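# Carry tube rack through self-closing door to desk

## Task

Move the tube rack off the counter, take it through the door that swings shut on its own, and set it on the desk. Done only if the rack stands upright, each tube sits fully down in a hole, and the door is closed at the end. The rack or any tube touching the floor is a failure. Either robot or both may be used. At the end the gripper must have released the rack and the robot must have backed away. A robot that tips over or finishes leaning is a failure.

## Robot and tools

Robots: two identical Hello Robot Stretch 3 units, r1 and r2. Each has a two-wheel differential base (0.33 m long, 0.34 m wide, passive omni wheel at the rear), a lift on a vertical mast, and a telescoping arm that reaches out to the robot's RIGHT side, ending in a wrist (yaw, pitch, roll) and a two-finger gripper. The base cannot slide sideways, so to move the gripper forward you drive the base. On-the-spot turns pivot about the point between the drive wheels, 0.05 m behind the front edge. With arm retracted and wrist folded, the turning sweep radius is 0.28 m; an unfolded level wrist sticks out past it.

Frames: the base frame has its origin on the floor midway between the drive wheels, x forward, y left, z up. hand_pose is reported in this frame, located where the closed fingertips meet. Odometry frame = base frame at scene start. Each robot reports in its own frames; relative positions between robots can only be judged from images, lidar_m, wrist_depth_mm and head_depth_mm.

execute_actions: argument actions is a list holding one action (or empty, which only returns state and images). The action is an object keyed by robot name r1 and/or r2. Per robot: base, joints, contact_limits. base takes exactly one command: translate_m is a straight-line offset in metres from the base's last reported position, positive forward, range -1 to 1; rotate_rad is a relative turn in radians, positive counter-clockwise (left), range -3.2 to 3.2. joints holds absolute targets by name: lift_m 0 to 1.1 (arm height); arm_m 0 to 0.52 (extension); wrist_yaw_rad -1.345 to 4.42 (0 along the arm, positive toward the front, 3.0 folded over the base); wrist_pitch_rad -1.57 to 0.451 (0 level, negative tips fingers down); wrist_roll_rad -2.911 to 2.911; gripper_m -0.089 to 0.179 (larger = wider; real fingertip gap is less, by about 0.007 nearly shut to 0.025 fully open, zero below 0.007); head_pan_rad -3.953 to 1.73 (0 forward, positive left, -1.57 looks along the arm); head_tilt_rad -1.53 to 0.419 (negative looks down). contact_limits takes only arm_m, a motor effort percentage 1 to 100 at which the arm motion halts with contact_stop; lower is gentler, too low halts immediately. All motions in one action start together; each action is capped at 15 s. Omitted joints or bases may keep driving toward earlier targets. Any unknown key or out-of-range number rejects the whole call with no motion. cameras: list of r1_head_camera, r1_nav_camera, r1_wrist_camera, r2_head_camera, r2_nav_camera, r2_wrist_camera, or all; omitted/null means all, [] means none. Images come in the order of the pictures line.

wait: seconds 0 to 10; commands nothing, returns state and images. zoom_image: camera plus region [x0, y0, x1, y1] in pixels of that camera's latest full image, top-left origin, max 504 by 504. finished_scene: scene number; ends the scene irreversibly after the last command is held.

Result lines: base_status and joint_status tell how each motion of the last accepted action ended: done (for the base, wheels turned the commanded amount even if slipping), off_target (stopped short, may still push), contact_stop, time_out, torque_fault (target dropped). A stopped arm or lift goes slack until commanded again; a slack lift may sag under load or be pushed up by closing fingers on a surface. on_its_own covers what the call did not command; held at is a target, not a position. motor_effort is percent of max, positive toward higher joint values, peak in brackets, with fixed per-motor bias and noise; out-of-rest-range effort suggests pushing or loading. Positive wheel effort drives forward. lidar_m: 12 distances in metres from the base origin, 30-degree sectors starting straight ahead going counter-clockwise (4th left, 7th behind, 10th right), scan plane 0.17 m high, range 0.15 to 12, dash = nothing; misses clear objects and thin legs, sees other robots, partly blocked by own mast/parts. wrist_depth_mm (45 to 1000) and head_depth_mm (280 to 4000, sideways image) are 7x7 grids of median depth, top-left first. base_odometry counts wheel turns; heading in -3.142 to 3.142. turned_by_wheels and turned_by_imu report turning since last result. base_tilt in degrees, forward and right positive, with a fixed bias up to about 4.

Speed: full base speed (0.30 m/s, 1.9 rad/s) only with lift_m under 0.30, arm_m under 0.03 and wrist_yaw_rad over 2.54; otherwise 0.10 m/s and 0.63 rad/s.

Gripping: command gripper_m below the object's width to hold; to let go, go at least 0.02 above the touch value. Readings and done do not confirm a grasp; over-squeezing triggers a stall guard that weakens grip.

Avoid: folding/unfolding the wrist unless lift_m is 0.32 to 0.95, pitch -0.4 and roll near 0 (once folded, lift may go to 0.25); yaw below -0.4 unless pitch is -0.5 or lower. Robots pressing against each other (fatal; no state line reports robot contact; never drive further once bases touch). Two robots jointly carrying one load: their travel differs up to 2.5 cm per metre and can tip one over. Arm pushing on something rigid with gripper above about 0.45 m, repeated pushes after a contact stop, or driving while the gripper is stuck on something, all of which can tip the robot. If snagged, reverse in small steps, free the gripper, and lower lift_m to about 0.2 if still leaning. Wrist servos under prolonged strain shut off for 10 s. Avoid drops, slams and hard hits; objects may be nudged occasionally. The scene keeps running while you think, holding the last command. A reported stop cancels the remaining calls in that reply. Camera intrinsics and extrinsics were given per camera (T_world_to_cam maps the carrying robot's base frame to the camera); expect small errors, larger for the wrist camera on an extended arm.

Each tool is called after "Request:" as name(argument=value, ...), one argument or row to a line, values as JSON.

## Session

Request:
execute_actions(
  actions=[],
)

Scene clock: 0.00 s.
r1.base_odometry: x=+0.000 y=+0.000 heading=+0.000 (m, m, rad; r1's odometry frame)
r1.turned_by_wheels: +0.000 (rad since the last result)
r1.turned_by_imu: +0.000 (rad since the last result)
r1.base_tilt: forward=+1.4 right=+0.3 (deg)
r1.lidar_m: 1.65 1.05 0.70 0.65 0.66 0.77 0.71 0.72 0.92 1.95 2.00 2.53
r1.head_depth_mm: 1937 3113 3145 3117 2468 2511 2222 / 2062 2961 3098 3113 2495 2509 2227 / 2067 3065 3091 3075 2466 2463 2226 / 2060 3012 3045 3081 2458 2485 2123 / 2074 2994 2971 3007 2427 2442 2186 / 2086 2976 2973 2987 2416 2433 2221 / 2105 2633 2656 2666 2707 2711 2212
r1.base_status: not commanded
r1.joint_positions: lift_m=+0.575 arm_m=+0.002 wrist_yaw_rad=+2.823 wrist_pitch_rad=-0.574 wrist_roll_rad=+0.017 gripper_m=+0.037 head_pan_rad=-0.017 head_tilt_rad=+0.004
r1.joint_status: not commanded
r1.motor_effort: left_wheel=+0 right_wheel=+1 lift_m=+27 arm_m=+0 wrist_yaw_rad=+0 wrist_pitch_rad=+7 wrist_roll_rad=+0 gripper_m=+0 head_pan_rad=+1 head_tilt_rad=+2 (%)
r1.hand_pose: x=+0.0420 y=+0.0450 z=+0.5539 quat_wxyz=(+0.306, +0.706, +0.088, +0.632) (m; r1's base frame)
r1.wrist_depth_mm: - 602 649 735 834 962 - / - 665 743 818 973 - - / - 753 812 940 - - - / 714 - 910 - 967 981 944 / 791 826 874 849 837 844 824 / 749 744 - 722 723 728 727 / 670 666 - 662 667 650 652
r2.base_odometry: x=+0.000 y=+0.000 heading=+0.000 (m, m, rad; r2's odometry frame)
r2.turned_by_wheels: +0.000 (rad since the last result)
r2.turned_by_imu: +0.000 (rad since the last result)
r2.base_tilt: forward=-1.2 right=+0.0 (deg)
r2.lidar_m: 2.41 2.25 1.99 1.41 0.85 0.75 0.76 0.72 0.63 0.63 0.75 1.38
r2.head_depth_mm: 1899 2200 2192 2183 2214 2196 2038 / 1902 2276 2257 2258 2272 2265 2139 / 1903 2325 2340 2349 2344 2341 2139 / 1900 2380 2395 2414 2410 2433 2142 / 1899 2481 2492 2491 2509 2508 2135 / 1894 2562 2550 2570 2583 2589 2128 / 1878 2617 2647 2666 2697 2673 2142
r2.base_status: not commanded
r2.joint_positions: lift_m=+0.568 arm_m=+0.002 wrist_yaw_rad=+2.987 wrist_pitch_rad=-0.395 wrist_roll_rad=+0.019 gripper_m=+0.037 head_pan_rad=+0.018 head_tilt_rad=+0.004
r2.joint_status: not commanded
r2.motor_effort: left_wheel=-1 right_wheel=+1 lift_m=+29 arm_m=+0 wrist_yaw_rad=+0 wrist_pitch_rad=+6 wrist_roll_rad=+0 gripper_m=+0 head_pan_rad=-1 head_tilt_rad=+1 (%)
r2.hand_pose: x=+0.0137 y=+0.0775 z=+0.5859 quat_wxyz=(+0.193, +0.708, +0.083, +0.674) (m; r2's base frame)
r2.wrist_depth_mm: 762 - - - - - - / 781 - - - - - - / 811 - - - - - - / 863 - - - - - - / 884 - - - - - - / 878 876 - 923 934 920 897 / 787 786 762 782 755 780 797
pictures: r1_head_camera (sideways: a quarter turn clockwise sets it upright), r1_nav_camera (sideways: a quarter turn counterclockwise sets it upright), r1_wrist_camera, r2_head_camera (sideways: a quarter turn clockwise sets it upright), r2_nav_camera (sideways: a quarter turn counterclockwise sets it upright), r2_wrist_camera
camera_calibration (this result's frames):
r1_head_camera: T_world_to_cam=[[0.0119734, -0.0124221, -0.999851, 1.31631], [-0.0402355, 0.999107, -0.0128947, 0.0220841], [0.999118, 0.0403839, 0.0114629, -0.0668582], [0, 0, 0, 1]] pos_world=[0.0519271, -0.003013, 1.31717]
r1_nav_camera: T_world_to_cam=[[-0.0461096, -0.0159333, 0.998809, -1.26015], [0.0285362, -0.999486, -0.0146267, 0.0738313], [0.998529, 0.0278278, 0.0465406, -0.105838], [0, 0, 0, 1]] pos_world=[0.0454701, 0.0566601, 1.26466]
r1_wrist_camera: T_world_to_cam=[[0.951748, -0.304462, -0.0384481, -0.00289642], [-0.243073, -0.671441, -0.700059, 0.458989], [0.187325, 0.675625, -0.713049, 0.522336], [0, 0, 0, 1]] pos_world=[0.0164775, -0.0456015, 0.693659]
r2_head_camera: T_world_to_cam=[[0.0121429, 0.00599891, -0.999908, 1.3213], [0.000530463, 0.999982, 0.00600579, -0.00929742], [0.999926, -0.000603342, 0.0121395, -0.0664842], [0, 0, 0, 1]] pos_world=[0.0504398, 0.00133075, 1.32205]
r2_nav_camera: T_world_to_cam=[[0.0127976, 0.0316169, 0.999418, -1.25939], [0.0618764, -0.997609, 0.0307673, 0.0142241], [0.998002, 0.0614467, -0.0147233, -0.0366731], [0, 0, 0, 1]] pos_world=[0.0518368, 0.0562614, 1.25768]
r2_wrist_camera: T_world_to_cam=[[0.980002, -0.198738, -0.00996054, 0.00211101], [-0.10756, -0.486949, -0.866782, 0.590457], [0.167412, 0.85052, -0.498588, 0.393535], [0, 0, 0, 1]] pos_world=[-0.0044419, -0.0467672, 0.70803]
Images, in order (width x height): r1_head_camera 896x504, r1_nav_camera 672x504, r1_wrist_camera 644x364, r2_head_camera 896x504, r2_nav_camera 672x504, r2_wrist_camera 644x364.

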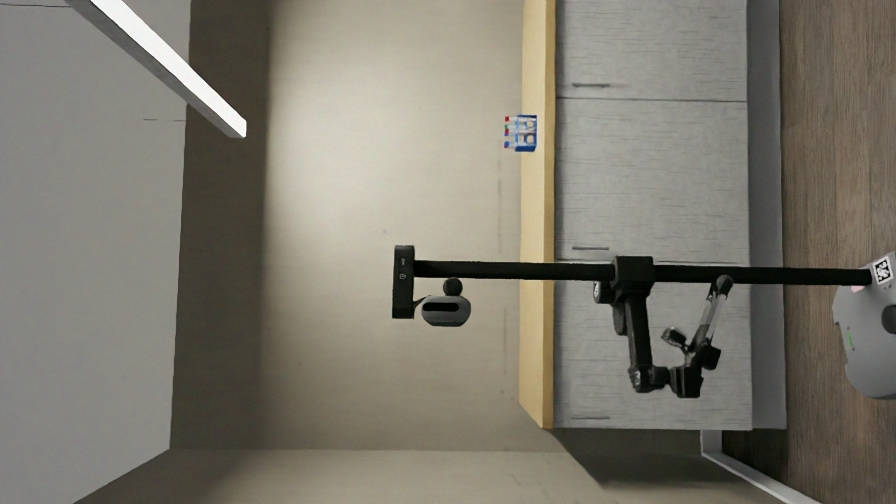

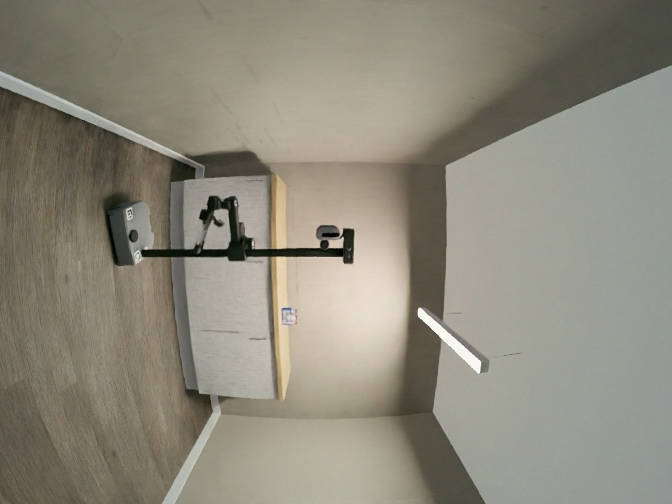

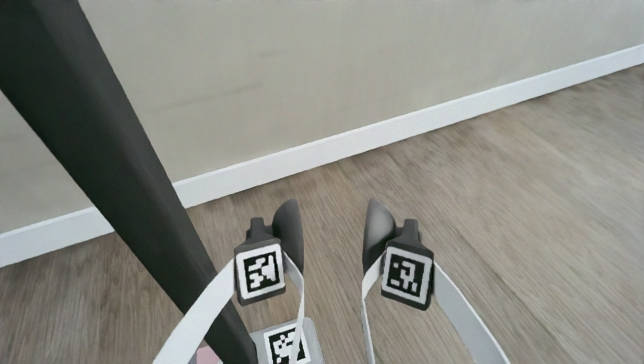

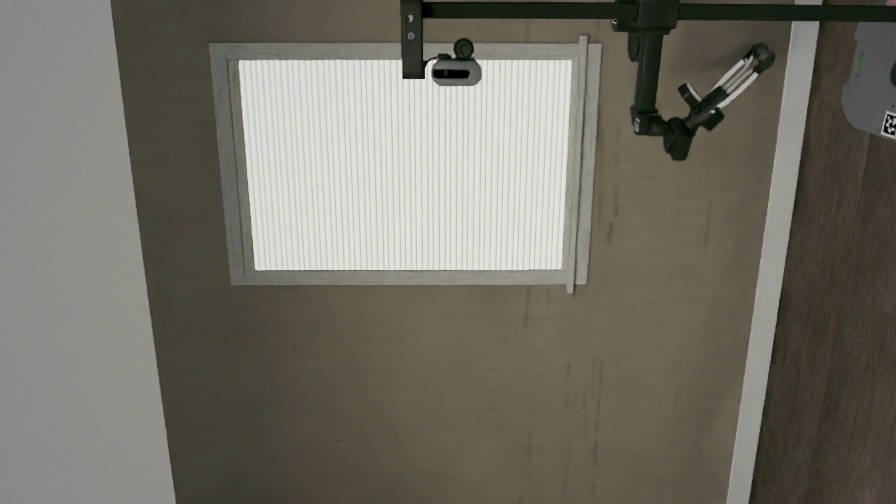

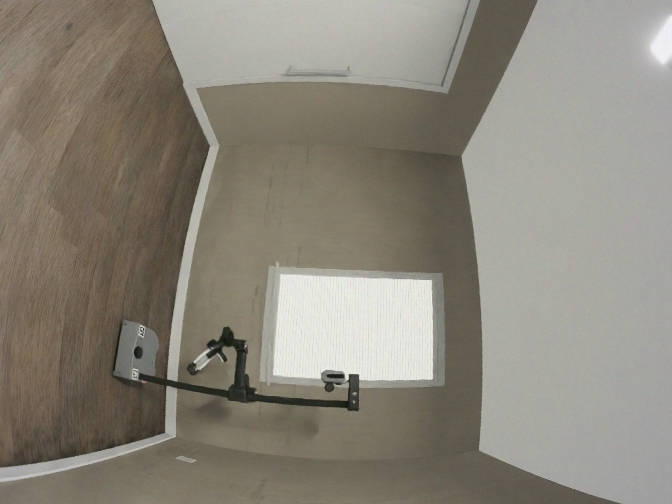

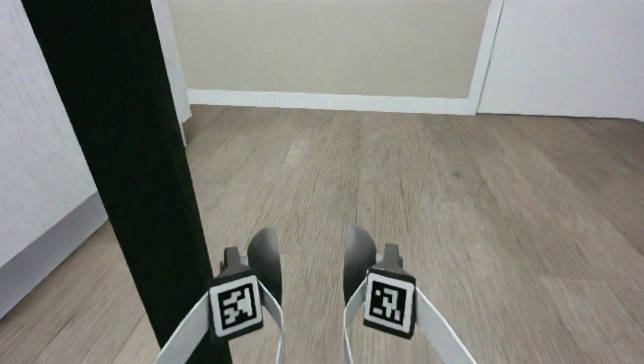

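Request:
execute_actions(
  actions=[
    {"r1":{"base":{"rotate_rad":-1.45},"joints":{"lift_m":0.28,"wrist_pitch_rad":-0.4,"wrist_yaw_rad":3.0,"head_tilt_rad":-0.2,"head_pan_rad":0.15}},"r2":{"base":{"rotate_rad":-1.6},"joints":{"lift_m":0.9,"head_pan_rad":-2.2,"head_tilt_rad":-0.4}}},
  ],
  cameras=["r1_head_camera","r1_nav_camera","r2_head_camera"],
)

Scene clock: 10.43 s.
r1.base_odometry: x=+0.000 y=+0.000 heading=-1.450 (m, m, rad; r1's odometry frame)
r1.turned_by_wheels: -1.450 (rad since the last result)
r1.turned_by_imu: -1.435 (rad since the last result)
r1.base_tilt: forward=+1.4 right=+0.3 (deg)
r1.lidar_m: 1.96 2.07 2.52 1.56 0.90 0.67 0.65 0.68 0.73 0.71 0.75 1.04
r1.head_depth_mm: 1688 1739 1807 1905 2001 2052 1695 / 1721 1781 1864 1951 2026 2116 1683 / 1768 1826 1904 1995 2074 2141 1679 / 1800 1897 1943 2047 2152 2181 1677 / 1847 1907 2020 2080 2184 2192 1669 / 1876 1964 2058 2152 2248 2201 1671 / 1926 2011 2110 2215 2337 2207 1672
r1.base_status: done
r1.joint_positions: lift_m=+0.280 arm_m=+0.002 wrist_yaw_rad=+2.997 wrist_pitch_rad=-0.421 wrist_roll_rad=+0.017 gripper_m=+0.037 head_pan_rad=+0.143 head_tilt_rad=-0.198
r1.joint_status: all done
r1.motor_effort: left_wheel=+1(4) right_wheel=-1(5) lift_m=+18(25) arm_m=+0(0) wrist_yaw_rad=+2(4) wrist_pitch_rad=+11(12) wrist_roll_rad=+0(0) gripper_m=+0(0) head_pan_rad=+3(15) head_tilt_rad=-1(18) (%)
r1.hand_pose: x=+0.0110 y=+0.0748 z=+0.2924 quat_wxyz=(+0.198, +0.706, +0.096, +0.673) (m; r1's base frame)
r1.wrist_depth_mm: 885 - - - - - - / 889 - - - - - - / 841 894 894 876 869 851 831 / 701 684 695 692 693 659 671 / 570 572 - 557 579 568 550 / 493 506 - - 463 478 472 / - - - - 414 416 413
r2.base_odometry: x=+0.000 y=+0.000 heading=-1.600 (m, m, rad; r2's odometry frame)
r2.turned_by_wheels: -1.600 (rad since the last result)
r2.turned_by_imu: -1.612 (rad since the last result)
r2.base_tilt: forward=-1.2 right=+0.0 (deg)
r2.lidar_m: 0.63 0.74 1.32 1.66 2.28 1.99 1.46 0.86 0.75 0.75 0.73 0.63
r2.head_depth_mm: 1397 1517 1595 1039 1100 1235 1362 / 1337 1447 1533 980 1030 1160 1292 / 1281 1381 1459 971 970 1082 - / 1232 1322 1409 967 919 1008 - / 1185 1269 1351 963 872 957 - / 1140 1223 1297 961 827 910 - / 1105 1172 1260 960 792 863 925
r2.base_status: done
r2.joint_positions: lift_m=+0.899 arm_m=+0.002 wrist_yaw_rad=+2.987 wrist_pitch_rad=-0.395 wrist_roll_rad=+0.019 gripper_m=+0.037 head_pan_rad=-2.193 head_tilt_rad=-0.395
r2.joint_status: all done
r2.motor_effort: left_wheel=+0(3) right_wheel=-1(3) lift_m=+41(43) arm_m=+0(0) wrist_yaw_rad=+0(0) wrist_pitch_rad=+5(6) wrist_roll_rad=+0(0) gripper_m=+0(0) head_pan_rad=-3(38) head_tilt_rad=-2(33) (%)
r2.hand_pose: x=+0.0137 y=+0.0775 z=+0.9173 quat_wxyz=(+0.193, +0.708, +0.083, +0.674) (m; r2's base frame)
r2.wrist_depth_mm: - - - - - - 903 / - - - - - - 905 / - - - - - - 878 / - - - - - - 867 / - - - - - - 874 / - - - - - - 848 / - - - - - - 843
pictures: r1_head_camera (sideways: a quarter turn clockwise sets it upright), r1_nav_camera (sideways: a quarter turn counterclockwise sets it upright), r2_head_camera (sideways: a quarter turn clockwise sets it upright)
camera_calibration (this result's frames):
r1_head_camera: T_world_to_cam=[[-0.184724, -0.0389292, -0.982019, 1.29404], [-0.199795, 0.979837, -0.00126011, 0.00790862], [0.962268, 0.195969, -0.188777, 0.194034], [0, 0, 0, 1]] pos_world=[0.0539075, 0.00460207, 1.30741]
r1_nav_camera: T_world_to_cam=[[0.155992, 0.00558051, 0.987742, -1.24672], [0.183081, -0.98282, -0.023361, 0.0842545], [0.970643, 0.184481, -0.154334, 0.155835], [0, 0, 0, 1]] pos_world=[0.0277928, 0.0610158, 1.25745]
r2_head_camera: T_world_to_cam=[[0.224742, 0.303339, -0.926, 1.22328], [0.801062, -0.598578, -0.00166304, -0.00419557], [-0.554788, -0.74141, -0.377519, 0.450196], [0, 0, 0, 1]] pos_world=[-0.0217982, -0.0398006, 1.30271]
Images, in order (width x height): r1_head_camera 896x504, r1_nav_camera 672x504, r2_head_camera 896x504.

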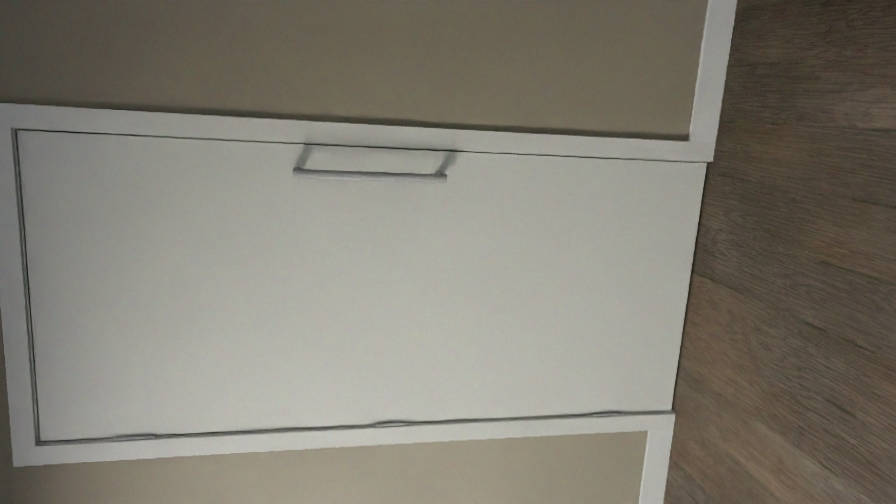

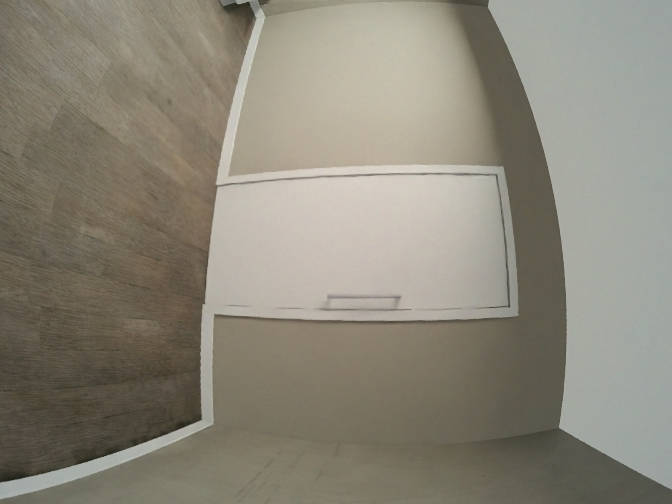

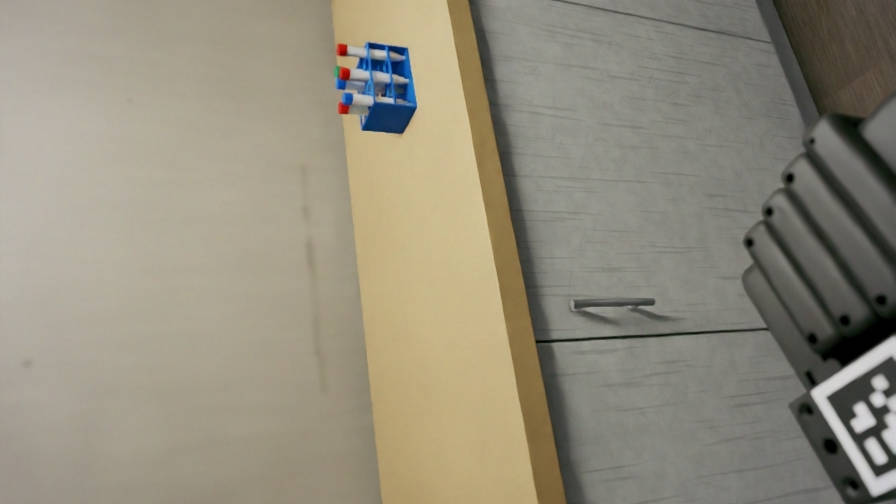

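Request:
execute_actions(
  actions=[
    {"r1":{"base":{"translate_m":1.0}},"r2":{"base":{"translate_m":-0.4},"joints":{"wrist_yaw_rad":0,"gripper_m":0.179,"lift_m":0.93,"head_pan_rad":-1.57,"head_tilt_rad":-0.5}}},
  ],
  cameras=[],
)

Request:
execute_actions(
  actions=[
    {"r1":{"base":{"translate_m":0.05}},"r2":{"base":{"translate_m":-0.03},"joints":{"wrist_pitch_rad":-0.18}}},
  ],
  cameras=[],
)

Request:
execute_actions(
  actions=[
    {"r1":{"base":{"rotate_rad":1.9},"joints":{"lift_m":0.6,"head_pan_rad":-1.7,"head_tilt_rad":-0.3}},"r2":{"base":{"translate_m":-0.25}}},
  ],
  cameras=[],
)

Request:
execute_actions(
  actions=[
    {"r1":{"joints":{"lift_m":0.94,"wrist_yaw_rad":-0.38,"gripper_m":0.1,"arm_m":0.3}},"r2":{"base":{"rotate_rad":-0.27},"joints":{"arm_m":0.2}}},
  ],
  cameras=[],
)

Request:
execute_actions(
  actions=[
    {"r1":{"joints":{"wrist_pitch_rad":0.02}},"r2":{"joints":{"lift_m":0.91}}},
  ],
  cameras=["r1_head_camera","r1_wrist_camera","r2_wrist_camera","r2_head_camera"],
)

Scene clock: 37.93 s.
r1.base_odometry: x=+0.121 y=-0.993 heading=-1.450 (m, m, rad; r1's odometry frame)
r1.turned_by_wheels: +0.000 (rad since the last result)
r1.turned_by_imu: +0.009 (rad since the last result)
r1.base_tilt: forward=+1.4 right=+0.4 (deg)
r1.lidar_m: 0.97 1.03 1.43 2.42 1.72 1.69 1.64 1.02 0.76 0.74 0.77 1.01
r1.head_depth_mm: 814 842 877 915 955 994 1043 / 825 859 896 934 973 1026 1069 / 851 883 922 956 1003 1044 1097 / 871 905 937 981 1034 1087 1140 / 891 926 970 1016 1062 1120 1178 / 914 958 998 1046 1098 1147 1212 / 938 979 1026 1070 1131 1185 1261
r1.base_status: done
r1.joint_positions: lift_m=+0.280 arm_m=+0.002 wrist_yaw_rad=+2.998 wrist_pitch_rad=-0.421 wrist_roll_rad=+0.017 gripper_m=+0.037 head_pan_rad=+0.143 head_tilt_rad=-0.198
r1.joint_status: not commanded
r1.motor_effort: left_wheel=+0(7) right_wheel=+0(7) lift_m=+18(18) arm_m=+0(0) wrist_yaw_rad=+2(2) wrist_pitch_rad=+10(11) wrist_roll_rad=+0(0) gripper_m=+0(0) head_pan_rad=+3(3) head_tilt_rad=-2(0) (%)
r1.hand_pose: x=+0.0109 y=+0.0749 z=+0.2925 quat_wxyz=(+0.198, +0.706, +0.096, +0.673) (m; r1's base frame)
r1.wrist_depth_mm: - - - - - - - / - - - - - - - / 897 915 880 873 884 865 844 / 710 702 687 692 682 682 661 / 579 573 - 561 577 553 554 / 498 502 - - 461 473 471 / - - - - 414 413 410
r2.base_odometry: x=+0.012 y=+0.400 heading=-1.600 (m, m, rad; r2's odometry frame)
r2.turned_by_wheels: +0.000 (rad since the last result)
r2.turned_by_imu: +0.002 (rad since the last result)
r2.base_tilt: forward=-1.2 right=+0.1 (deg)
r2.lidar_m: 1.02 1.20 2.12 1.71 1.84 1.60 1.61 0.73 0.64 0.64 0.75 1.02
r2.head_depth_mm: 995 1081 1139 792 717 - - / 1020 1105 1165 790 740 - - / 1041 1134 1195 787 761 - - / 1062 1156 1208 785 779 - - / 1090 1189 1200 782 817 937 1184 / 1114 1216 1199 785 845 1003 1182 / 1141 1250 1196 813 880 1017 1208
r2.base_status: done
r2.joint_positions: lift_m=+0.929 arm_m=+0.002 wrist_yaw_rad=+0.002 wrist_pitch_rad=-0.395 wrist_roll_rad=+0.019 gripper_m=+0.179 head_pan_rad=-1.577 head_tilt_rad=-0.493
r2.joint_status: all done
r2.motor_effort: left_wheel=+0(2) right_wheel=-1(3) lift_m=+42(44) arm_m=+0(0) wrist_yaw_rad=-2(1) wrist_pitch_rad=+6(5) wrist_roll_rad=+0(0) gripper_m=+0(93) head_pan_rad=+4(34) head_tilt_rad=-4(17) (%)
r2.hand_pose: x=-0.0211 y=-0.3743 z=+0.9473 quat_wxyz=(+0.687, +0.138, -0.699, -0.140) (m; r2's base frame)
r2.wrist_depth_mm: 946 - - 923 878 833 808 / 608 610 611 612 617 615 550 / 550 484 454 433 412 416 411 / 613 562 515 472 442 414 364 / 705 636 579 513 487 440 419 / 941 699 652 590 529 495 451 / - 802 725 659 589 551 477
pictures: none
No camera images: the call's "cameras" was empty. Leave "cameras" out to get every camera's image.

Scene clock: 39.67 s.
r1.base_odometry: x=+0.127 y=-1.042 heading=-1.450 (m, m, rad; r1's odometry frame)
r1.turned_by_wheels: +0.000 (rad since the last result)
r1.turned_by_imu: +0.001 (rad since the last result)
r1.base_tilt: forward=+1.4 right=+0.3 (deg)
r1.lidar_m: 0.92 0.98 1.36 2.41 1.74 1.74 1.69 1.02 0.76 0.74 0.78 0.96
r1.head_depth_mm: 772 799 831 869 901 941 985 / 780 813 846 883 921 973 1013 / 805 838 869 904 946 990 1035 / 825 859 891 932 981 1025 1080 / 846 879 915 959 1005 1058 1113 / 867 903 941 989 1035 1089 1150 / 888 930 971 1010 1072 1126 1189
r1.base_status: done
r1.joint_positions: lift_m=+0.280 arm_m=+0.002 wrist_yaw_rad=+2.998 wrist_pitch_rad=-0.420 wrist_roll_rad=+0.017 gripper_m=+0.037 head_pan_rad=+0.143 head_tilt_rad=-0.198
r1.joint_status: not commanded
r1.motor_effort: left_wheel=+0(7) right_wheel=+0(5) lift_m=+18(18) arm_m=+0(0) wrist_yaw_rad=+2(2) wrist_pitch_rad=+11(11) wrist_roll_rad=+1(0) gripper_m=+0(1) head_pan_rad=+3(3) head_tilt_rad=-2(0) (%)
r1.hand_pose: x=+0.0109 y=+0.0749 z=+0.2925 quat_wxyz=(+0.198, +0.706, +0.096, +0.673) (m; r1's base frame)
r1.wrist_depth_mm: - - - - - - - / - - - - - - 990 / 902 914 871 847 858 845 855 / 711 719 693 698 681 674 667 / 577 577 - 561 575 552 567 / 494 500 - - 463 467 470 / - - - - 411 414 409
r2.base_odometry: x=+0.012 y=+0.430 heading=-1.600 (m, m, rad; r2's odometry frame)
r2.turned_by_wheels: +0.000 (rad since the last result)
r2.turned_by_imu: +0.000 (rad since the last result)
r2.base_tilt: forward=-1.2 right=+0.0 (deg)
r2.lidar_m: 1.05 1.22 2.18 1.72 1.80 1.58 1.58 0.72 0.63 0.63 0.74 1.05
r2.head_depth_mm: 990 1073 1136 791 707 - - / 1010 1098 1157 788 719 800 - / 1038 1128 1179 787 743 - - / 1057 1152 1203 786 760 - - / 1079 1181 1204 783 798 922 1091 / 1105 1207 1198 783 817 973 1179 / 1132 1237 1190 803 863 1003 1209
r2.base_status: done
r2.joint_positions: lift_m=+0.929 arm_m=+0.002 wrist_yaw_rad=+0.002 wrist_pitch_rad=-0.204 wrist_roll_rad=+0.019 gripper_m=+0.179 head_pan_rad=-1.577 head_tilt_rad=-0.493
r2.joint_status: all done
r2.motor_effort: left_wheel=+0(2) right_wheel=-1(3) lift_m=+42(42) arm_m=+0(0) wrist_yaw_rad=-2(2) wrist_pitch_rad=+10(11) wrist_roll_rad=+0(0) gripper_m=+0(1) head_pan_rad=+3(3) head_tilt_rad=-4(4) (%)
r2.hand_pose: x=-0.0211 y=-0.3931 z=+0.9926 quat_wxyz=(+0.697, +0.072, -0.710, -0.072) (m; r2's base frame)
r2.wrist_depth_mm: 958 - - 941 872 833 800 / 986 - - 976 932 869 830 / 921 864 878 879 865 859 525 / 536 514 524 513 511 515 484 / 580 537 485 431 410 388 364 / 641 578 527 484 440 420 385 / - 611 554 513 477 440 396
pictures: none
No camera images: the call's "cameras" was empty. Leave "cameras" out to get every camera's image.

Scene clock: 43.50 s.
r1.base_odometry: x=+0.127 y=-1.042 heading=+0.450 (m, m, rad; r1's odometry frame)
r1.turned_by_wheels: +1.900 (rad since the last result)
r1.turned_by_imu: +1.880 (rad since the last result)
r1.base_tilt: forward=+1.4 right=+0.4 (deg)
r1.lidar_m: 1.75 1.88 1.69 1.33 0.83 0.74 0.75 0.90 0.93 0.93 1.14 2.17
r1.head_depth_mm: 758 802 843 896 953 1010 1086 / 775 815 861 915 977 1043 1124 / 807 843 878 940 1017 1086 1169 / 825 874 926 983 1056 1137 1216 / 848 897 952 1013 1089 1173 1269 / 872 921 985 1056 1129 1227 1321 / 894 953 1016 1089 1167 1268 1383
r1.base_status: done
r1.joint_positions: lift_m=+0.600 arm_m=+0.002 wrist_yaw_rad=+2.998 wrist_pitch_rad=-0.420 wrist_roll_rad=+0.017 gripper_m=+0.037 head_pan_rad=-1.693 head_tilt_rad=-0.296
r1.joint_status: all done
r1.motor_effort: left_wheel=-2(7) right_wheel=+2(8) lift_m=+35(38) arm_m=+0(0) wrist_yaw_rad=+2(2) wrist_pitch_rad=+10(11) wrist_roll_rad=+0(0) gripper_m=+0(0) head_pan_rad=-3(36) head_tilt_rad=-1(12) (%)
r1.hand_pose: x=+0.0109 y=+0.0749 z=+0.6119 quat_wxyz=(+0.198, +0.706, +0.096, +0.673) (m; r1's base frame)
r1.wrist_depth_mm: 727 - - - - - - / 743 - - - - - - / 775 919 - - - - - / 772 992 - - - - - / 793 973 - 1000 - - 978 / 775 877 - 853 825 860 855 / 750 739 734 759 744 750 718
r2.base_odometry: x=+0.020 y=+0.680 heading=-1.600 (m, m, rad; r2's odometry frame)
r2.turned_by_wheels: +0.000 (rad since the last result)
r2.turned_by_imu: +0.001 (rad since the last result)
r2.base_tilt: forward=-1.2 right=+0.0 (deg)
r2.lidar_m: 1.29 1.51 2.58 1.86 1.53 1.33 1.34 0.65 0.56 0.56 0.66 1.18
r2.head_depth_mm: 936 1013 1076 720 632 - - / 955 1038 1104 735 632 707 - / 976 1060 1127 786 640 - - / 994 1083 1150 786 654 - - / 1018 1112 1175 784 707 814 964 / 1041 1143 1199 781 721 858 1004 / 1066 1171 1195 778 760 884 1058
r2.base_status: done
r2.joint_positions: lift_m=+0.929 arm_m=+0.002 wrist_yaw_rad=+0.002 wrist_pitch_rad=-0.204 wrist_roll_rad=+0.019 gripper_m=+0.179 head_pan_rad=-1.577 head_tilt_rad=-0.493
r2.joint_status: not commanded
r2.motor_effort: left_wheel=+1(4) right_wheel=-1(3) lift_m=+42(41) arm_m=+0(0) wrist_yaw_rad=-2(1) wrist_pitch_rad=+9(9) wrist_roll_rad=+0(0) gripper_m=+0(0) head_pan_rad=+3(4) head_tilt_rad=-3(4) (%)
r2.hand_pose: x=-0.0211 y=-0.3931 z=+0.9926 quat_wxyz=(+0.697, +0.072, -0.710, -0.072) (m; r2's base frame)
r2.wrist_depth_mm: - - 947 877 830 787 738 / - - 983 913 851 829 775 / 873 880 869 887 765 457 779 / 514 516 522 518 488 463 508 / 447 421 394 366 365 365 361 / 524 465 430 398 345 324 296 / - 503 460 425 390 365 328
pictures: none
No camera images: the call's "cameras" was empty. Leave "cameras" out to get every camera's image.

Scene clock: 47.43 s.
r1.base_odometry: x=+0.127 y=-1.042 heading=+0.450 (m, m, rad; r1's odometry frame)
r1.turned_by_wheels: +0.000 (rad since the last result)
r1.turned_by_imu: +0.000 (rad since the last result)
r1.base_tilt: forward=+1.4 right=+0.4 (deg)
r1.lidar_m: 1.73 1.89 1.69 1.32 0.83 0.74 0.75 0.90 0.92 0.92 1.14 2.16
r1.head_depth_mm: 760 803 847 891 932 - 1103 / 775 814 860 907 - 1056 1124 / 802 842 881 930 - 1087 1164 / 824 867 924 973 - 1137 1218 / 849 895 950 1016 1086 1170 1270 / 872 924 983 1053 1133 1226 1326 / 895 954 1020 1090 1174 1274 1375
r1.base_status: not commanded
r1.joint_positions: lift_m=+0.940 arm_m=+0.300 wrist_yaw_rad=-0.377 wrist_pitch_rad=-0.420 wrist_roll_rad=+0.017 gripper_m=+0.100 head_pan_rad=-1.693 head_tilt_rad=-0.296
r1.joint_status: all done
r1.motor_effort: left_wheel=-2(1) right_wheel=+2(2) lift_m=+35(35) arm_m=+3(2) wrist_yaw_rad=-2(3) wrist_pitch_rad=+10(10) wrist_roll_rad=+0(0) gripper_m=+0(99) head_pan_rad=-3(3) head_tilt_rad=-2(1) (%)
r1.hand_pose: x=-0.1041 y=-0.6531 z=+0.9519 quat_wxyz=(+0.646, +0.013, -0.712, -0.275) (m; r1's base frame)
r1.wrist_depth_mm: 367 369 370 369 378 374 376 / 409 407 399 404 408 413 413 / 442 448 449 453 460 465 463 / 496 502 514 500 515 520 517 / 567 563 579 575 594 600 591 / 657 675 695 674 686 668 700 / 787 796 783 803 816 847 834
r2.base_odometry: x=+0.020 y=+0.680 heading=-1.870 (m, m, rad; r2's odometry frame)
r2.turned_by_wheels: -0.270 (rad since the last result)
r2.turned_by_imu: -0.271 (rad since the last result)
r2.base_tilt: forward=-1.2 right=+0.0 (deg)
r2.lidar_m: 1.29 1.34 1.85 1.85 1.87 1.38 1.33 0.79 0.59 0.57 0.59 0.81
r2.head_depth_mm: 982 1070 1135 881 - 778 915 / 974 1066 1127 - 690 773 909 / 969 1059 1124 - - 768 899 / 966 1056 1119 - - 764 893 / 964 1054 1112 784 652 760 884 / 959 1047 1112 780 652 756 882 / 957 1042 1103 777 650 749 874
r2.base_status: done
r2.joint_positions: lift_m=+0.929 arm_m=+0.200 wrist_yaw_rad=+0.000 wrist_pitch_rad=-0.203 wrist_roll_rad=+0.019 gripper_m=+0.179 head_pan_rad=-1.577 head_tilt_rad=-0.494
r2.joint_status: all done
r2.motor_effort: left_wheel=+0(3) right_wheel=-1(4) lift_m=+41(41) arm_m=+2(2) wrist_yaw_rad=+0(2) wrist_pitch_rad=+10(9) wrist_roll_rad=+0(0) gripper_m=+0(0) head_pan_rad=+3(3) head_tilt_rad=-4(3) (%)
r2.hand_pose: x=-0.0214 y=-0.5909 z=+0.9929 quat_wxyz=(+0.697, +0.071, -0.710, -0.072) (m; r2's base frame)
r2.wrist_depth_mm: 661 660 662 666 666 672 680 / 694 695 684 696 700 697 720 / 707 721 737 723 725 730 743 / 522 514 511 293 441 510 510 / 369 366 365 321 330 361 363 / 306 282 283 284 283 283 283 / - 232 230 232 232 222 239
pictures: none
No camera images: the call's "cameras" was empty. Leave "cameras" out to get every camera's image.

Scene clock: 48.50 s.
r1.base_odometry: x=+0.127 y=-1.042 heading=+0.450 (m, m, rad; r1's odometry frame)
r1.turned_by_wheels: +0.000 (rad since the last result)
r1.turned_by_imu: +0.000 (rad since the last result)
r1.base_tilt: forward=+1.4 right=+0.4 (deg)
r1.lidar_m: 1.74 1.88 1.69 1.32 0.83 0.74 0.74 0.90 0.93 0.92 1.14 2.17
r1.head_depth_mm: 759 802 845 894 930 - 1102 / 774 813 860 904 - 1049 1129 / 804 841 878 932 - 1091 1167 / 822 872 924 971 - 1141 1224 / 845 899 952 1015 1085 1174 1267 / 870 924 984 1050 1131 1223 1332 / 897 952 1015 1086 1171 1278 1383
r1.base_status: not commanded
r1.joint_positions: lift_m=+0.940 arm_m=+0.300 wrist_yaw_rad=-0.377 wrist_pitch_rad=-0.005 wrist_roll_rad=+0.017 gripper_m=+0.100 head_pan_rad=-1.693 head_tilt_rad=-0.296
r1.joint_status: all done
r1.motor_effort: left_wheel=-2(2) right_wheel=+2(2) lift_m=+35(35) arm_m=+3(3) wrist_yaw_rad=-2(2) wrist_pitch_rad=+13(13) wrist_roll_rad=+0(0) gripper_m=+1(0) head_pan_rad=-3(2) head_tilt_rad=-1(2) (%)
r1.hand_pose: x=-0.1158 y=-0.6828 z=+1.0530 quat_wxyz=(+0.688, -0.132, -0.701, -0.133) (m; r1's base frame)
r1.wrist_depth_mm: 374 375 376 374 380 383 386 / 385 389 387 388 393 400 397 / 406 403 407 407 412 412 411 / 415 420 421 416 427 429 433 / 435 435 371 431 439 444 449 / 450 453 460 449 460 457 456 / 480 476 483 470 482 484 486
r2.base_odometry: x=+0.020 y=+0.680 heading=-1.870 (m, m, rad; r2's odometry frame)
r2.turned_by_wheels: +0.000 (rad since the last result)
r2.turned_by_imu: +0.000 (rad since the last result)
r2.base_tilt: forward=-1.2 right=+0.1 (deg)
r2.lidar_m: 1.29 1.34 1.85 1.85 1.87 1.38 1.33 0.79 0.58 0.56 0.59 0.82
r2.head_depth_mm: 978 1070 1133 833 - 793 933 / 977 1066 1131 878 - 772 906 / 968 1061 1125 - - 769 902 / 967 1058 1121 742 - 765 895 / 966 1050 1111 781 654 758 886 / 959 1050 1109 780 651 754 879 / 957 1046 1107 777 649 750 873
r2.base_status: not commanded
r2.joint_positions: lift_m=+0.911 arm_m=+0.200 wrist_yaw_rad=+0.000 wrist_pitch_rad=-0.202 wrist_roll_rad=+0.019 gripper_m=+0.179 head_pan_rad=-1.577 head_tilt_rad=-0.494
r2.joint_status: all done
r2.motor_effort: left_wheel=+0(0) right_wheel=-1(1) lift_m=+13(38) arm_m=+3(2) wrist_yaw_rad=+0(0) wrist_pitch_rad=+9(8) wrist_roll_rad=+0(0) gripper_m=+0(1) head_pan_rad=+4(3) head_tilt_rad=-4(3) (%)
r2.hand_pose: x=-0.0214 y=-0.5909 z=+0.9743 quat_wxyz=(+0.697, +0.071, -0.710, -0.072) (m; r2's base frame)
r2.wrist_depth_mm: 640 656 665 674 678 676 679 / 691 694 695 698 708 713 699 / 718 723 707 300 612 729 736 / 464 466 461 293 399 457 455 / 333 329 329 304 307 325 323 / - 256 254 252 253 252 254 / - 208 207 207 207 200 215
pictures: r1_head_camera (sideways: a quarter turn clockwise sets it upright), r1_wrist_camera, r2_head_camera (sideways: a quarter turn clockwise sets it upright), r2_wrist_camera
camera_calibration (this result's frames):
r1_head_camera: T_world_to_cam=[[0.0225687, 0.283744, -0.958634, 1.2622], [0.997927, -0.0642058, 0.0044896, -0.00688277], [-0.060276, -0.956748, -0.284605, 0.324998], [0, 0, 0, 1]] pos_world=[-0.00202824, -0.0476439, 1.30252]
r1_wrist_camera: T_world_to_cam=[[-0.939436, 0.341604, -0.0276851, 0.155722], [0.101736, 0.200817, -0.974332, 1.20561], [-0.327276, -0.918139, -0.223408, -0.263918], [0, 0, 0, 1]] pos_world=[-0.0627366, -0.537615, 1.12001]
r2_head_camera: T_world_to_cam=[[0.00867043, 0.466998, -0.884216, 1.17008], [0.999673, -0.0253173, -0.00356875, -0.00292642], [-0.0240526, -0.883896, -0.467065, 0.563483], [0, 0, 0, 1]] pos_world=[0.00633354, -0.0484412, 1.29778]
r2_wrist_camera: T_world_to_cam=[[-0.998928, 0.0424449, -0.0184969, 0.0160169], [0.0312412, 0.323057, -0.945864, 1.15647], [-0.0341715, -0.945427, -0.324036, -0.0739999], [0, 0, 0, 1]] pos_world=[-0.0226586, -0.444248, 1.07019]
Images, in order (width x height): r1_head_camera 896x504, r1_wrist_camera 644x364, r2_head_camera 896x504, r2_wrist_camera 644x364.

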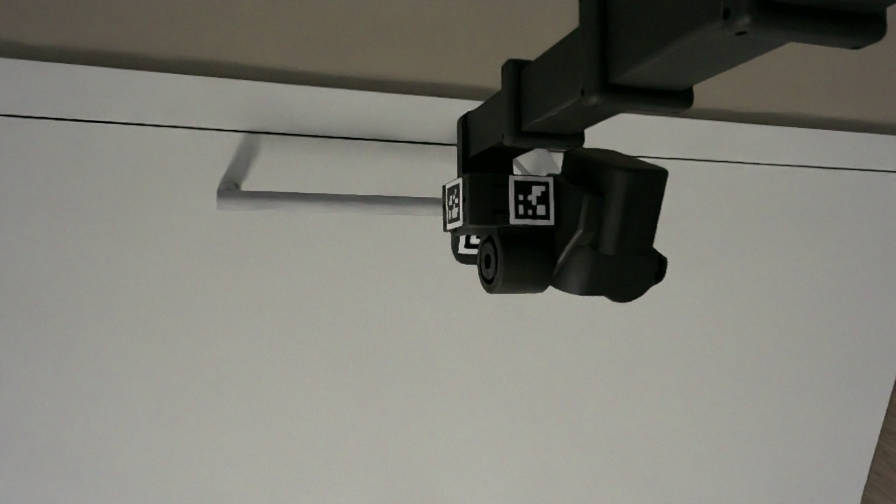

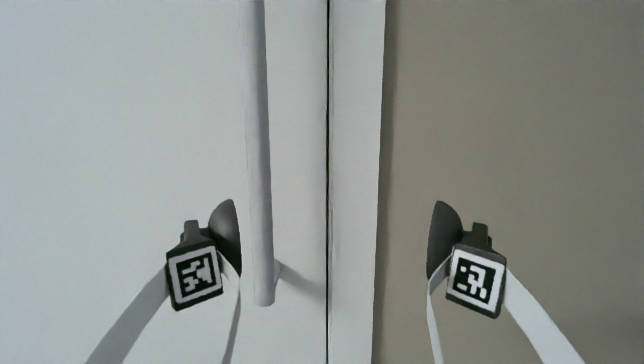

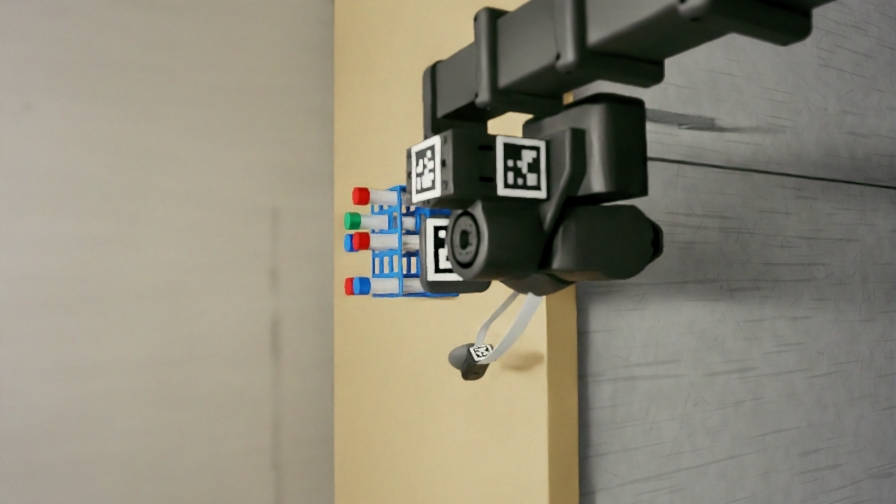

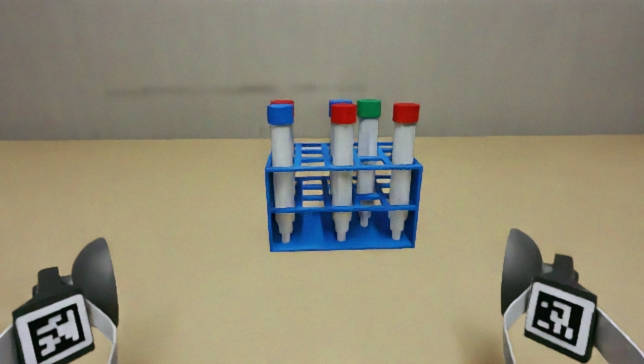

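Request:
execute_actions(
  actions=[
    {"r1":{"joints":{"arm_m":0.5}},"r2":{"base":{"translate_m":-0.028},"joints":{"lift_m":0.882,"arm_m":0.3}}},
  ],
  cameras=["r1_wrist_camera","r2_wrist_camera"],
)

Scene clock: 65.93 s.
r1.base_odometry: x=+0.127 y=-1.042 heading=+0.450 (m, m, rad; r1's odometry frame)
r1.turned_by_wheels: +0.000 (rad since the last result)
r1.turned_by_imu: +0.000 (rad since the last result)
r1.base_tilt: forward=+1.4 right=+0.4 (deg)
r1.lidar_m: 1.72 1.88 1.69 1.32 0.83 0.74 0.75 0.90 0.92 0.92 1.14 2.17
r1.head_depth_mm: 760 800 846 895 932 - 1098 / 776 814 860 902 - 1049 1125 / 801 840 875 - 1017 1090 1170 / 822 871 925 - 1059 1127 1221 / 845 898 953 1016 1086 1172 1267 / 870 922 982 1049 1126 1220 1321 / 895 956 1015 1088 1172 1270 1382
r1.base_status: not commanded
r1.joint_positions: lift_m=+0.940 arm_m=+0.500 wrist_yaw_rad=-0.378 wrist_pitch_rad=-0.004 wrist_roll_rad=+0.017 gripper_m=+0.100 head_pan_rad=-1.693 head_tilt_rad=-0.296
r1.joint_status: all done
r1.motor_effort: left_wheel=-2(1) right_wheel=+2(1) lift_m=+35(35) arm_m=+3(3) wrist_yaw_rad=-1(2) wrist_pitch_rad=+12(13) wrist_roll_rad=+0(0) gripper_m=+0(0) head_pan_rad=-2(3) head_tilt_rad=-2(1) (%)
r1.hand_pose: x=-0.1160 y=-0.8828 z=+1.0533 quat_wxyz=(+0.689, -0.132, -0.700, -0.133) (m; r1's base frame)
r1.wrist_depth_mm: 201 202 203 139 205 192 206 / 209 209 210 145 212 200 214 / 216 216 218 153 219 207 221 / 223 225 228 223 225 216 233 / 233 235 234 233 239 224 239 / 242 244 249 243 244 243 248 / 253 254 255 250 256 243 259
r2.base_odometry: x=+0.028 y=+0.706 heading=-1.870 (m, m, rad; r2's odometry frame)
r2.turned_by_wheels: +0.000 (rad since the last result)
r2.turned_by_imu: +0.001 (rad since the last result)
r2.base_tilt: forward=-1.2 right=+0.0 (deg)
r2.lidar_m: 1.31 1.37 1.89 1.85 1.83 1.36 1.31 0.79 0.58 0.56 0.59 0.81
r2.head_depth_mm: 978 1070 1134 791 - - 936 / 976 1063 1127 876 676 775 906 / 972 1063 1119 - 694 766 900 / 970 1055 1119 - 691 763 890 / 962 1053 1115 744 652 758 885 / 960 1047 1108 779 651 754 876 / 957 1040 1106 778 650 749 874
r2.base_status: done
r2.joint_positions: lift_m=+0.883 arm_m=+0.300 wrist_yaw_rad=+0.000 wrist_pitch_rad=-0.202 wrist_roll_rad=+0.019 gripper_m=+0.179 head_pan_rad=-1.577 head_tilt_rad=-0.494
r2.joint_status: all done
r2.motor_effort: left_wheel=-1(1) right_wheel=-1(4) lift_m=+13(17) arm_m=+3(2) wrist_yaw_rad=+0(0) wrist_pitch_rad=+9(9) wrist_roll_rad=+0(0) gripper_m=+0(0) head_pan_rad=+3(3) head_tilt_rad=-4(4) (%)
r2.hand_pose: x=-0.0214 y=-0.6909 z=+0.9463 quat_wxyz=(+0.697, +0.071, -0.710, -0.072) (m; r2's base frame)
r2.wrist_depth_mm: 562 561 570 575 582 580 589 / 594 598 575 589 603 614 626 / 604 619 198 192 555 634 633 / 380 378 181 185 187 374 376 / 273 271 188 199 198 269 267 / - 209 196 204 204 208 208 / - 171 170 170 170 164 177
pictures: r1_wrist_camera, r2_wrist_camera
camera_calibration (this result's frames):
r1_wrist_camera: T_world_to_cam=[[-0.939105, 0.342517, -0.0276483, 0.224599], [0.10147, 0.199537, -0.974622, 1.24525], [-0.328308, -0.918078, -0.222141, -0.448895], [0, 0, 0, 1]] pos_world=[-0.0628102, -0.737524, 1.12014]
r2_wrist_camera: T_world_to_cam=[[-0.998927, 0.0424566, -0.0185007, 0.0197527], [0.0312457, 0.32298, -0.94589, 1.1623], [-0.0341839, -0.945453, -0.32396, -0.177702], [0, 0, 0, 1]] pos_world=[-0.02266, -0.544247, 1.0422]
Images, in order (width x height): r1_wrist_camera 644x364, r2_wrist_camera 644x364.

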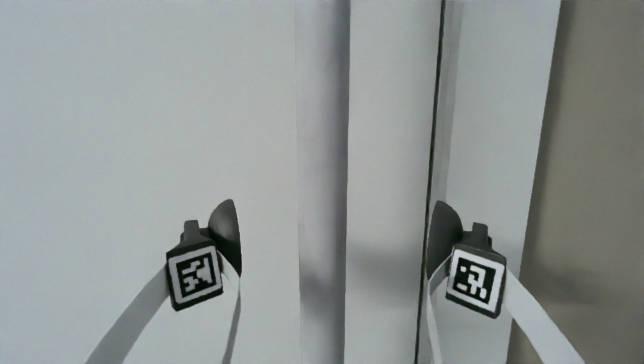

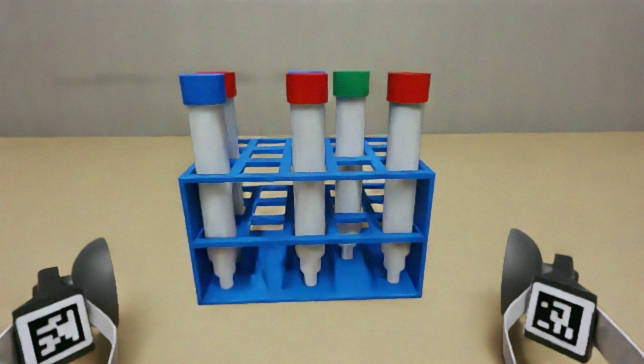

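Request:
execute_actions(
  actions=[
    {"r1":{"base":{"translate_m":-0.02},"joints":{"arm_m":0.52,"wrist_yaw_rad":-0.3}},"r2":{"joints":{"lift_m":0.877,"arm_m":0.358}}},
  ],
  cameras=["r1_wrist_camera","r2_wrist_camera"],
)

Request:
execute_actions(
  actions=[
    {"r1":{"joints":{"gripper_m":-0.04}},"r2":{"joints":{"gripper_m":0.09}}},
  ],
  cameras=["r1_wrist_camera","r2_wrist_camera"],
)

Scene clock: 70.57 s.
r1.base_odometry: x=+0.109 y=-1.051 heading=+0.450 (m, m, rad; r1's odometry frame)
r1.turned_by_wheels: +0.000 (rad since the last result)
r1.turned_by_imu: +0.000 (rad since the last result)
r1.base_tilt: forward=+1.4 right=+0.4 (deg)
r1.lidar_m: 1.75 1.89 1.70 1.29 0.81 0.72 0.73 0.88 0.92 0.92 1.14 2.15
r1.head_depth_mm: 756 795 839 889 925 - 1095 / 769 806 859 901 - 1048 1125 / 795 838 891 962 1014 1070 1158 / 817 861 914 - 1046 1119 1205 / 838 887 946 1007 1082 1165 1263 / 864 915 975 1042 1123 1210 1323 / 891 947 1006 1075 1168 1255 1376
r1.base_status: done
r1.joint_positions: lift_m=+0.940 arm_m=+0.520 wrist_yaw_rad=-0.303 wrist_pitch_rad=-0.004 wrist_roll_rad=+0.017 gripper_m=+0.100 head_pan_rad=-1.693 head_tilt_rad=-0.296
r1.joint_status: all done
r1.motor_effort: left_wheel=-2(6) right_wheel=+2(3) lift_m=+35(35) arm_m=+3(4) wrist_yaw_rad=+3(3) wrist_pitch_rad=+12(12) wrist_roll_rad=+0(0) gripper_m=+0(0) head_pan_rad=-3(2) head_tilt_rad=+0(2) (%)
r1.hand_pose: x=-0.0979 y=-0.9092 z=+1.0533 quat_wxyz=(+0.693, -0.106, -0.705, -0.107) (m; r1's base frame)
r1.wrist_depth_mm: 190 185 183 114 178 164 161 / 197 194 191 117 185 170 167 / 204 201 197 121 191 175 174 / 212 207 203 127 197 181 186 / 219 216 210 133 205 187 196 / 228 225 220 140 214 193 203 / 239 235 228 146 222 204 212
r2.base_odometry: x=+0.028 y=+0.706 heading=-1.870 (m, m, rad; r2's odometry frame)
r2.turned_by_wheels: +0.000 (rad since the last result)
r2.turned_by_imu: +0.001 (rad since the last result)
r2.base_tilt: forward=-1.3 right=+0.1 (deg)
r2.lidar_m: 1.31 1.37 1.89 1.87 1.83 1.35 1.31 0.79 0.58 0.56 0.59 0.81
r2.head_depth_mm: 980 1070 1136 791 - - 936 / 974 1064 1133 876 679 774 905 / 970 1061 1130 - 674 767 898 / 968 1055 1122 - 679 763 890 / 963 1050 1116 742 652 760 885 / 959 1048 1109 779 650 754 881 / 957 1041 1104 779 649 748 875
r2.base_status: not commanded
r2.joint_positions: lift_m=+0.878 arm_m=+0.358 wrist_yaw_rad=+0.000 wrist_pitch_rad=-0.202 wrist_roll_rad=+0.019 gripper_m=+0.179 head_pan_rad=-1.577 head_tilt_rad=-0.494
r2.joint_status: all done
r2.motor_effort: left_wheel=+1(1) right_wheel=+0(1) lift_m=+13(12) arm_m=+2(7) wrist_yaw_rad=+0(0) wrist_pitch_rad=+9(9) wrist_roll_rad=+0(0) gripper_m=+0(0) head_pan_rad=+4(3) head_tilt_rad=-3(4) (%)
r2.hand_pose: x=-0.0214 y=-0.7489 z=+0.9413 quat_wxyz=(+0.697, +0.071, -0.710, -0.072) (m; r2's base frame)
r2.wrist_depth_mm: 515 510 519 523 524 524 533 / 534 104 537 107 131 545 555 / 561 112 541 112 139 539 577 / 366 117 146 127 133 357 358 / 262 120 157 123 127 231 256 / - 126 144 131 131 133 200 / - 143 155 154 149 158 170
pictures: r1_wrist_camera, r2_wrist_camera
camera_calibration (this result's frames):
r1_wrist_camera: T_world_to_cam=[[-0.962156, 0.271094, -0.0276482, 0.183482], [0.086214, 0.206587, -0.974622, 1.25361], [-0.258503, -0.940122, -0.222141, -0.480416], [0, 0, 0, 1]] pos_world=[-0.0557291, -0.760369, 1.12014]
r2_wrist_camera: T_world_to_cam=[[-0.998927, 0.0424567, -0.0185006, 0.0221227], [0.0312458, 0.32298, -0.94589, 1.1763], [-0.034184, -0.945453, -0.32396, -0.234159], [0, 0, 0, 1]] pos_world=[-0.02266, -0.602247, 1.0372]
Images, in order (width x height): r1_wrist_camera 644x364, r2_wrist_camera 644x364.

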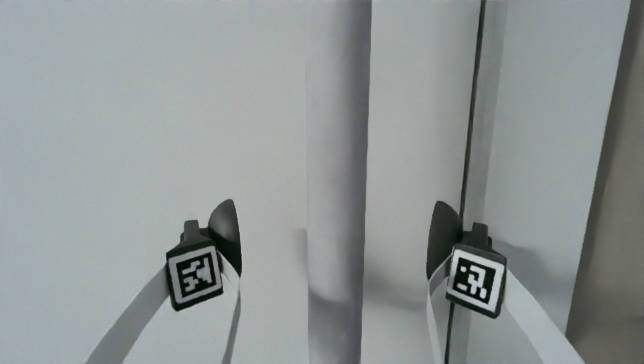

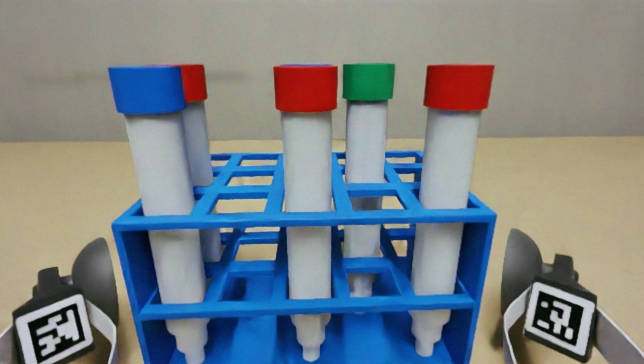

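Scene clock: 72.47 s.
r1.base_odometry: x=+0.109 y=-1.051 heading=+0.450 (m, m, rad; r1's odometry frame)
r1.turned_by_wheels: +0.000 (rad since the last result)
r1.turned_by_imu: +0.000 (rad since the last result)
r1.base_tilt: forward=+1.4 right=+0.4 (deg)
r1.lidar_m: 1.75 1.89 1.70 1.29 0.81 0.72 0.73 0.88 0.92 0.92 1.13 2.15
r1.head_depth_mm: 757 793 834 887 926 - 1094 / 768 806 854 901 - 1046 1119 / 790 833 884 953 1004 1071 1154 / 815 857 906 - 1037 1118 1203 / 838 880 943 998 1070 1156 1256 / 862 908 973 1035 1114 1205 1304 / 884 943 1004 1077 1157 1254 1366
r1.base_status: not commanded
r1.joint_positions: lift_m=+0.940 arm_m=+0.520 wrist_yaw_rad=-0.303 wrist_pitch_rad=-0.002 wrist_roll_rad=+0.017 gripper_m=-0.038 head_pan_rad=-1.693 head_tilt_rad=-0.296
r1.joint_status: all done
r1.motor_effort: left_wheel=-4(4) right_wheel=+5(5) lift_m=+35(35) arm_m=+1(3) wrist_yaw_rad=+2(3) wrist_pitch_rad=+11(12) wrist_roll_rad=+0(0) gripper_m=-31(100) head_pan_rad=-3(3) head_tilt_rad=-1(2) (%)
r1.hand_pose: x=-0.0979 y=-0.9094 z=+1.0536 quat_wxyz=(+0.693, -0.106, -0.705, -0.107) (m; r1's base frame)
r1.wrist_depth_mm: 185 181 178 107 172 164 161 / 191 187 184 111 179 169 166 / 199 195 191 116 184 175 174 / 206 203 199 121 190 181 186 / 214 210 208 125 197 187 194 / 223 218 216 129 203 195 203 / 234 229 224 140 215 202 212
r2.base_odometry: x=+0.028 y=+0.706 heading=-1.870 (m, m, rad; r2's odometry frame)
r2.turned_by_wheels: +0.000 (rad since the last result)
r2.turned_by_imu: +0.000 (rad since the last result)
r2.base_tilt: forward=-1.2 right=+0.1 (deg)
r2.lidar_m: 1.31 1.37 1.89 1.86 1.82 1.35 1.31 0.79 0.58 0.56 0.59 0.81
r2.head_depth_mm: 978 1072 1134 791 - - 938 / 976 1061 1131 878 681 773 906 / 972 1061 1130 - 674 767 899 / 968 1059 1118 - 677 763 890 / 961 1053 1115 744 653 758 886 / 960 1048 1109 780 650 755 879 / 957 1043 1107 780 649 751 873
r2.base_status: not commanded
r2.joint_positions: lift_m=+0.878 arm_m=+0.358 wrist_yaw_rad=+0.000 wrist_pitch_rad=-0.202 wrist_roll_rad=+0.019 gripper_m=+0.091 head_pan_rad=-1.577 head_tilt_rad=-0.494
r2.joint_status: all done
r2.motor_effort: left_wheel=+1(1) right_wheel=-1(1) lift_m=+13(13) arm_m=+3(2) wrist_yaw_rad=+0(0) wrist_pitch_rad=+9(9) wrist_roll_rad=+0(0) gripper_m=-20(100) head_pan_rad=+3(3) head_tilt_rad=-3(3) (%)
r2.hand_pose: x=-0.0214 y=-0.7489 z=+0.9413 quat_wxyz=(+0.697, +0.071, -0.710, -0.072) (m; r2's base frame)
r2.wrist_depth_mm: 507 512 520 528 527 521 537 / 539 108 539 132 135 552 556 / 559 113 539 118 141 566 579 / 364 314 145 124 134 358 360 / 259 126 159 131 132 243 256 / 207 130 134 137 140 136 200 / - 151 154 154 151 157 163
pictures: r1_wrist_camera, r2_wrist_camera
camera_calibration (this result's frames):
r1_wrist_camera: T_world_to_cam=[[-0.96214, 0.271154, -0.0276172, 0.183555], [0.085894, 0.205486, -0.974883, 1.2532], [-0.258669, -0.940346, -0.220997, -0.482031], [0, 0, 0, 1]] pos_world=[-0.0557237, -0.760563, 1.12026]
r2_wrist_camera: T_world_to_cam=[[-0.998927, 0.0424555, -0.0185002, 0.0221219], [0.0312448, 0.322974, -0.945892, 1.1763], [-0.0341832, -0.945455, -0.323954, -0.234171], [0, 0, 0, 1]] pos_world=[-0.0226598, -0.602252, 1.0372]
Images, in order (width x height): r1_wrist_camera 644x364, r2_wrist_camera 644x364.

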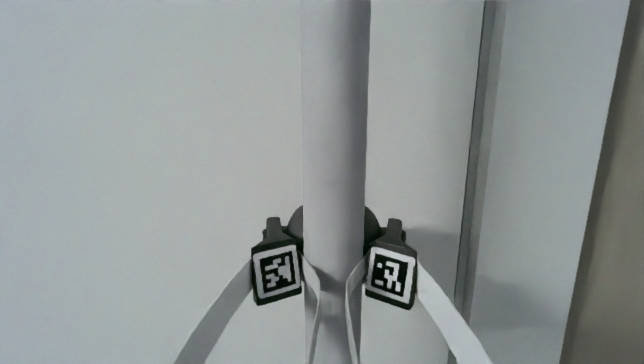

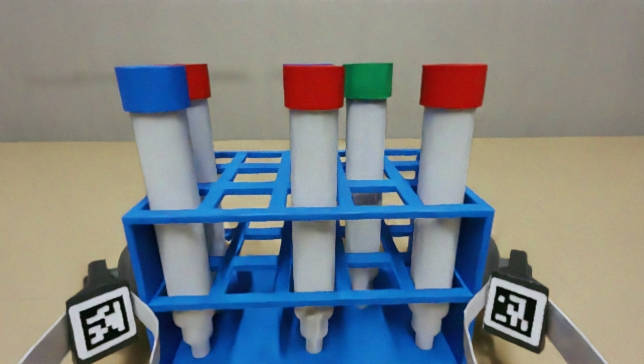

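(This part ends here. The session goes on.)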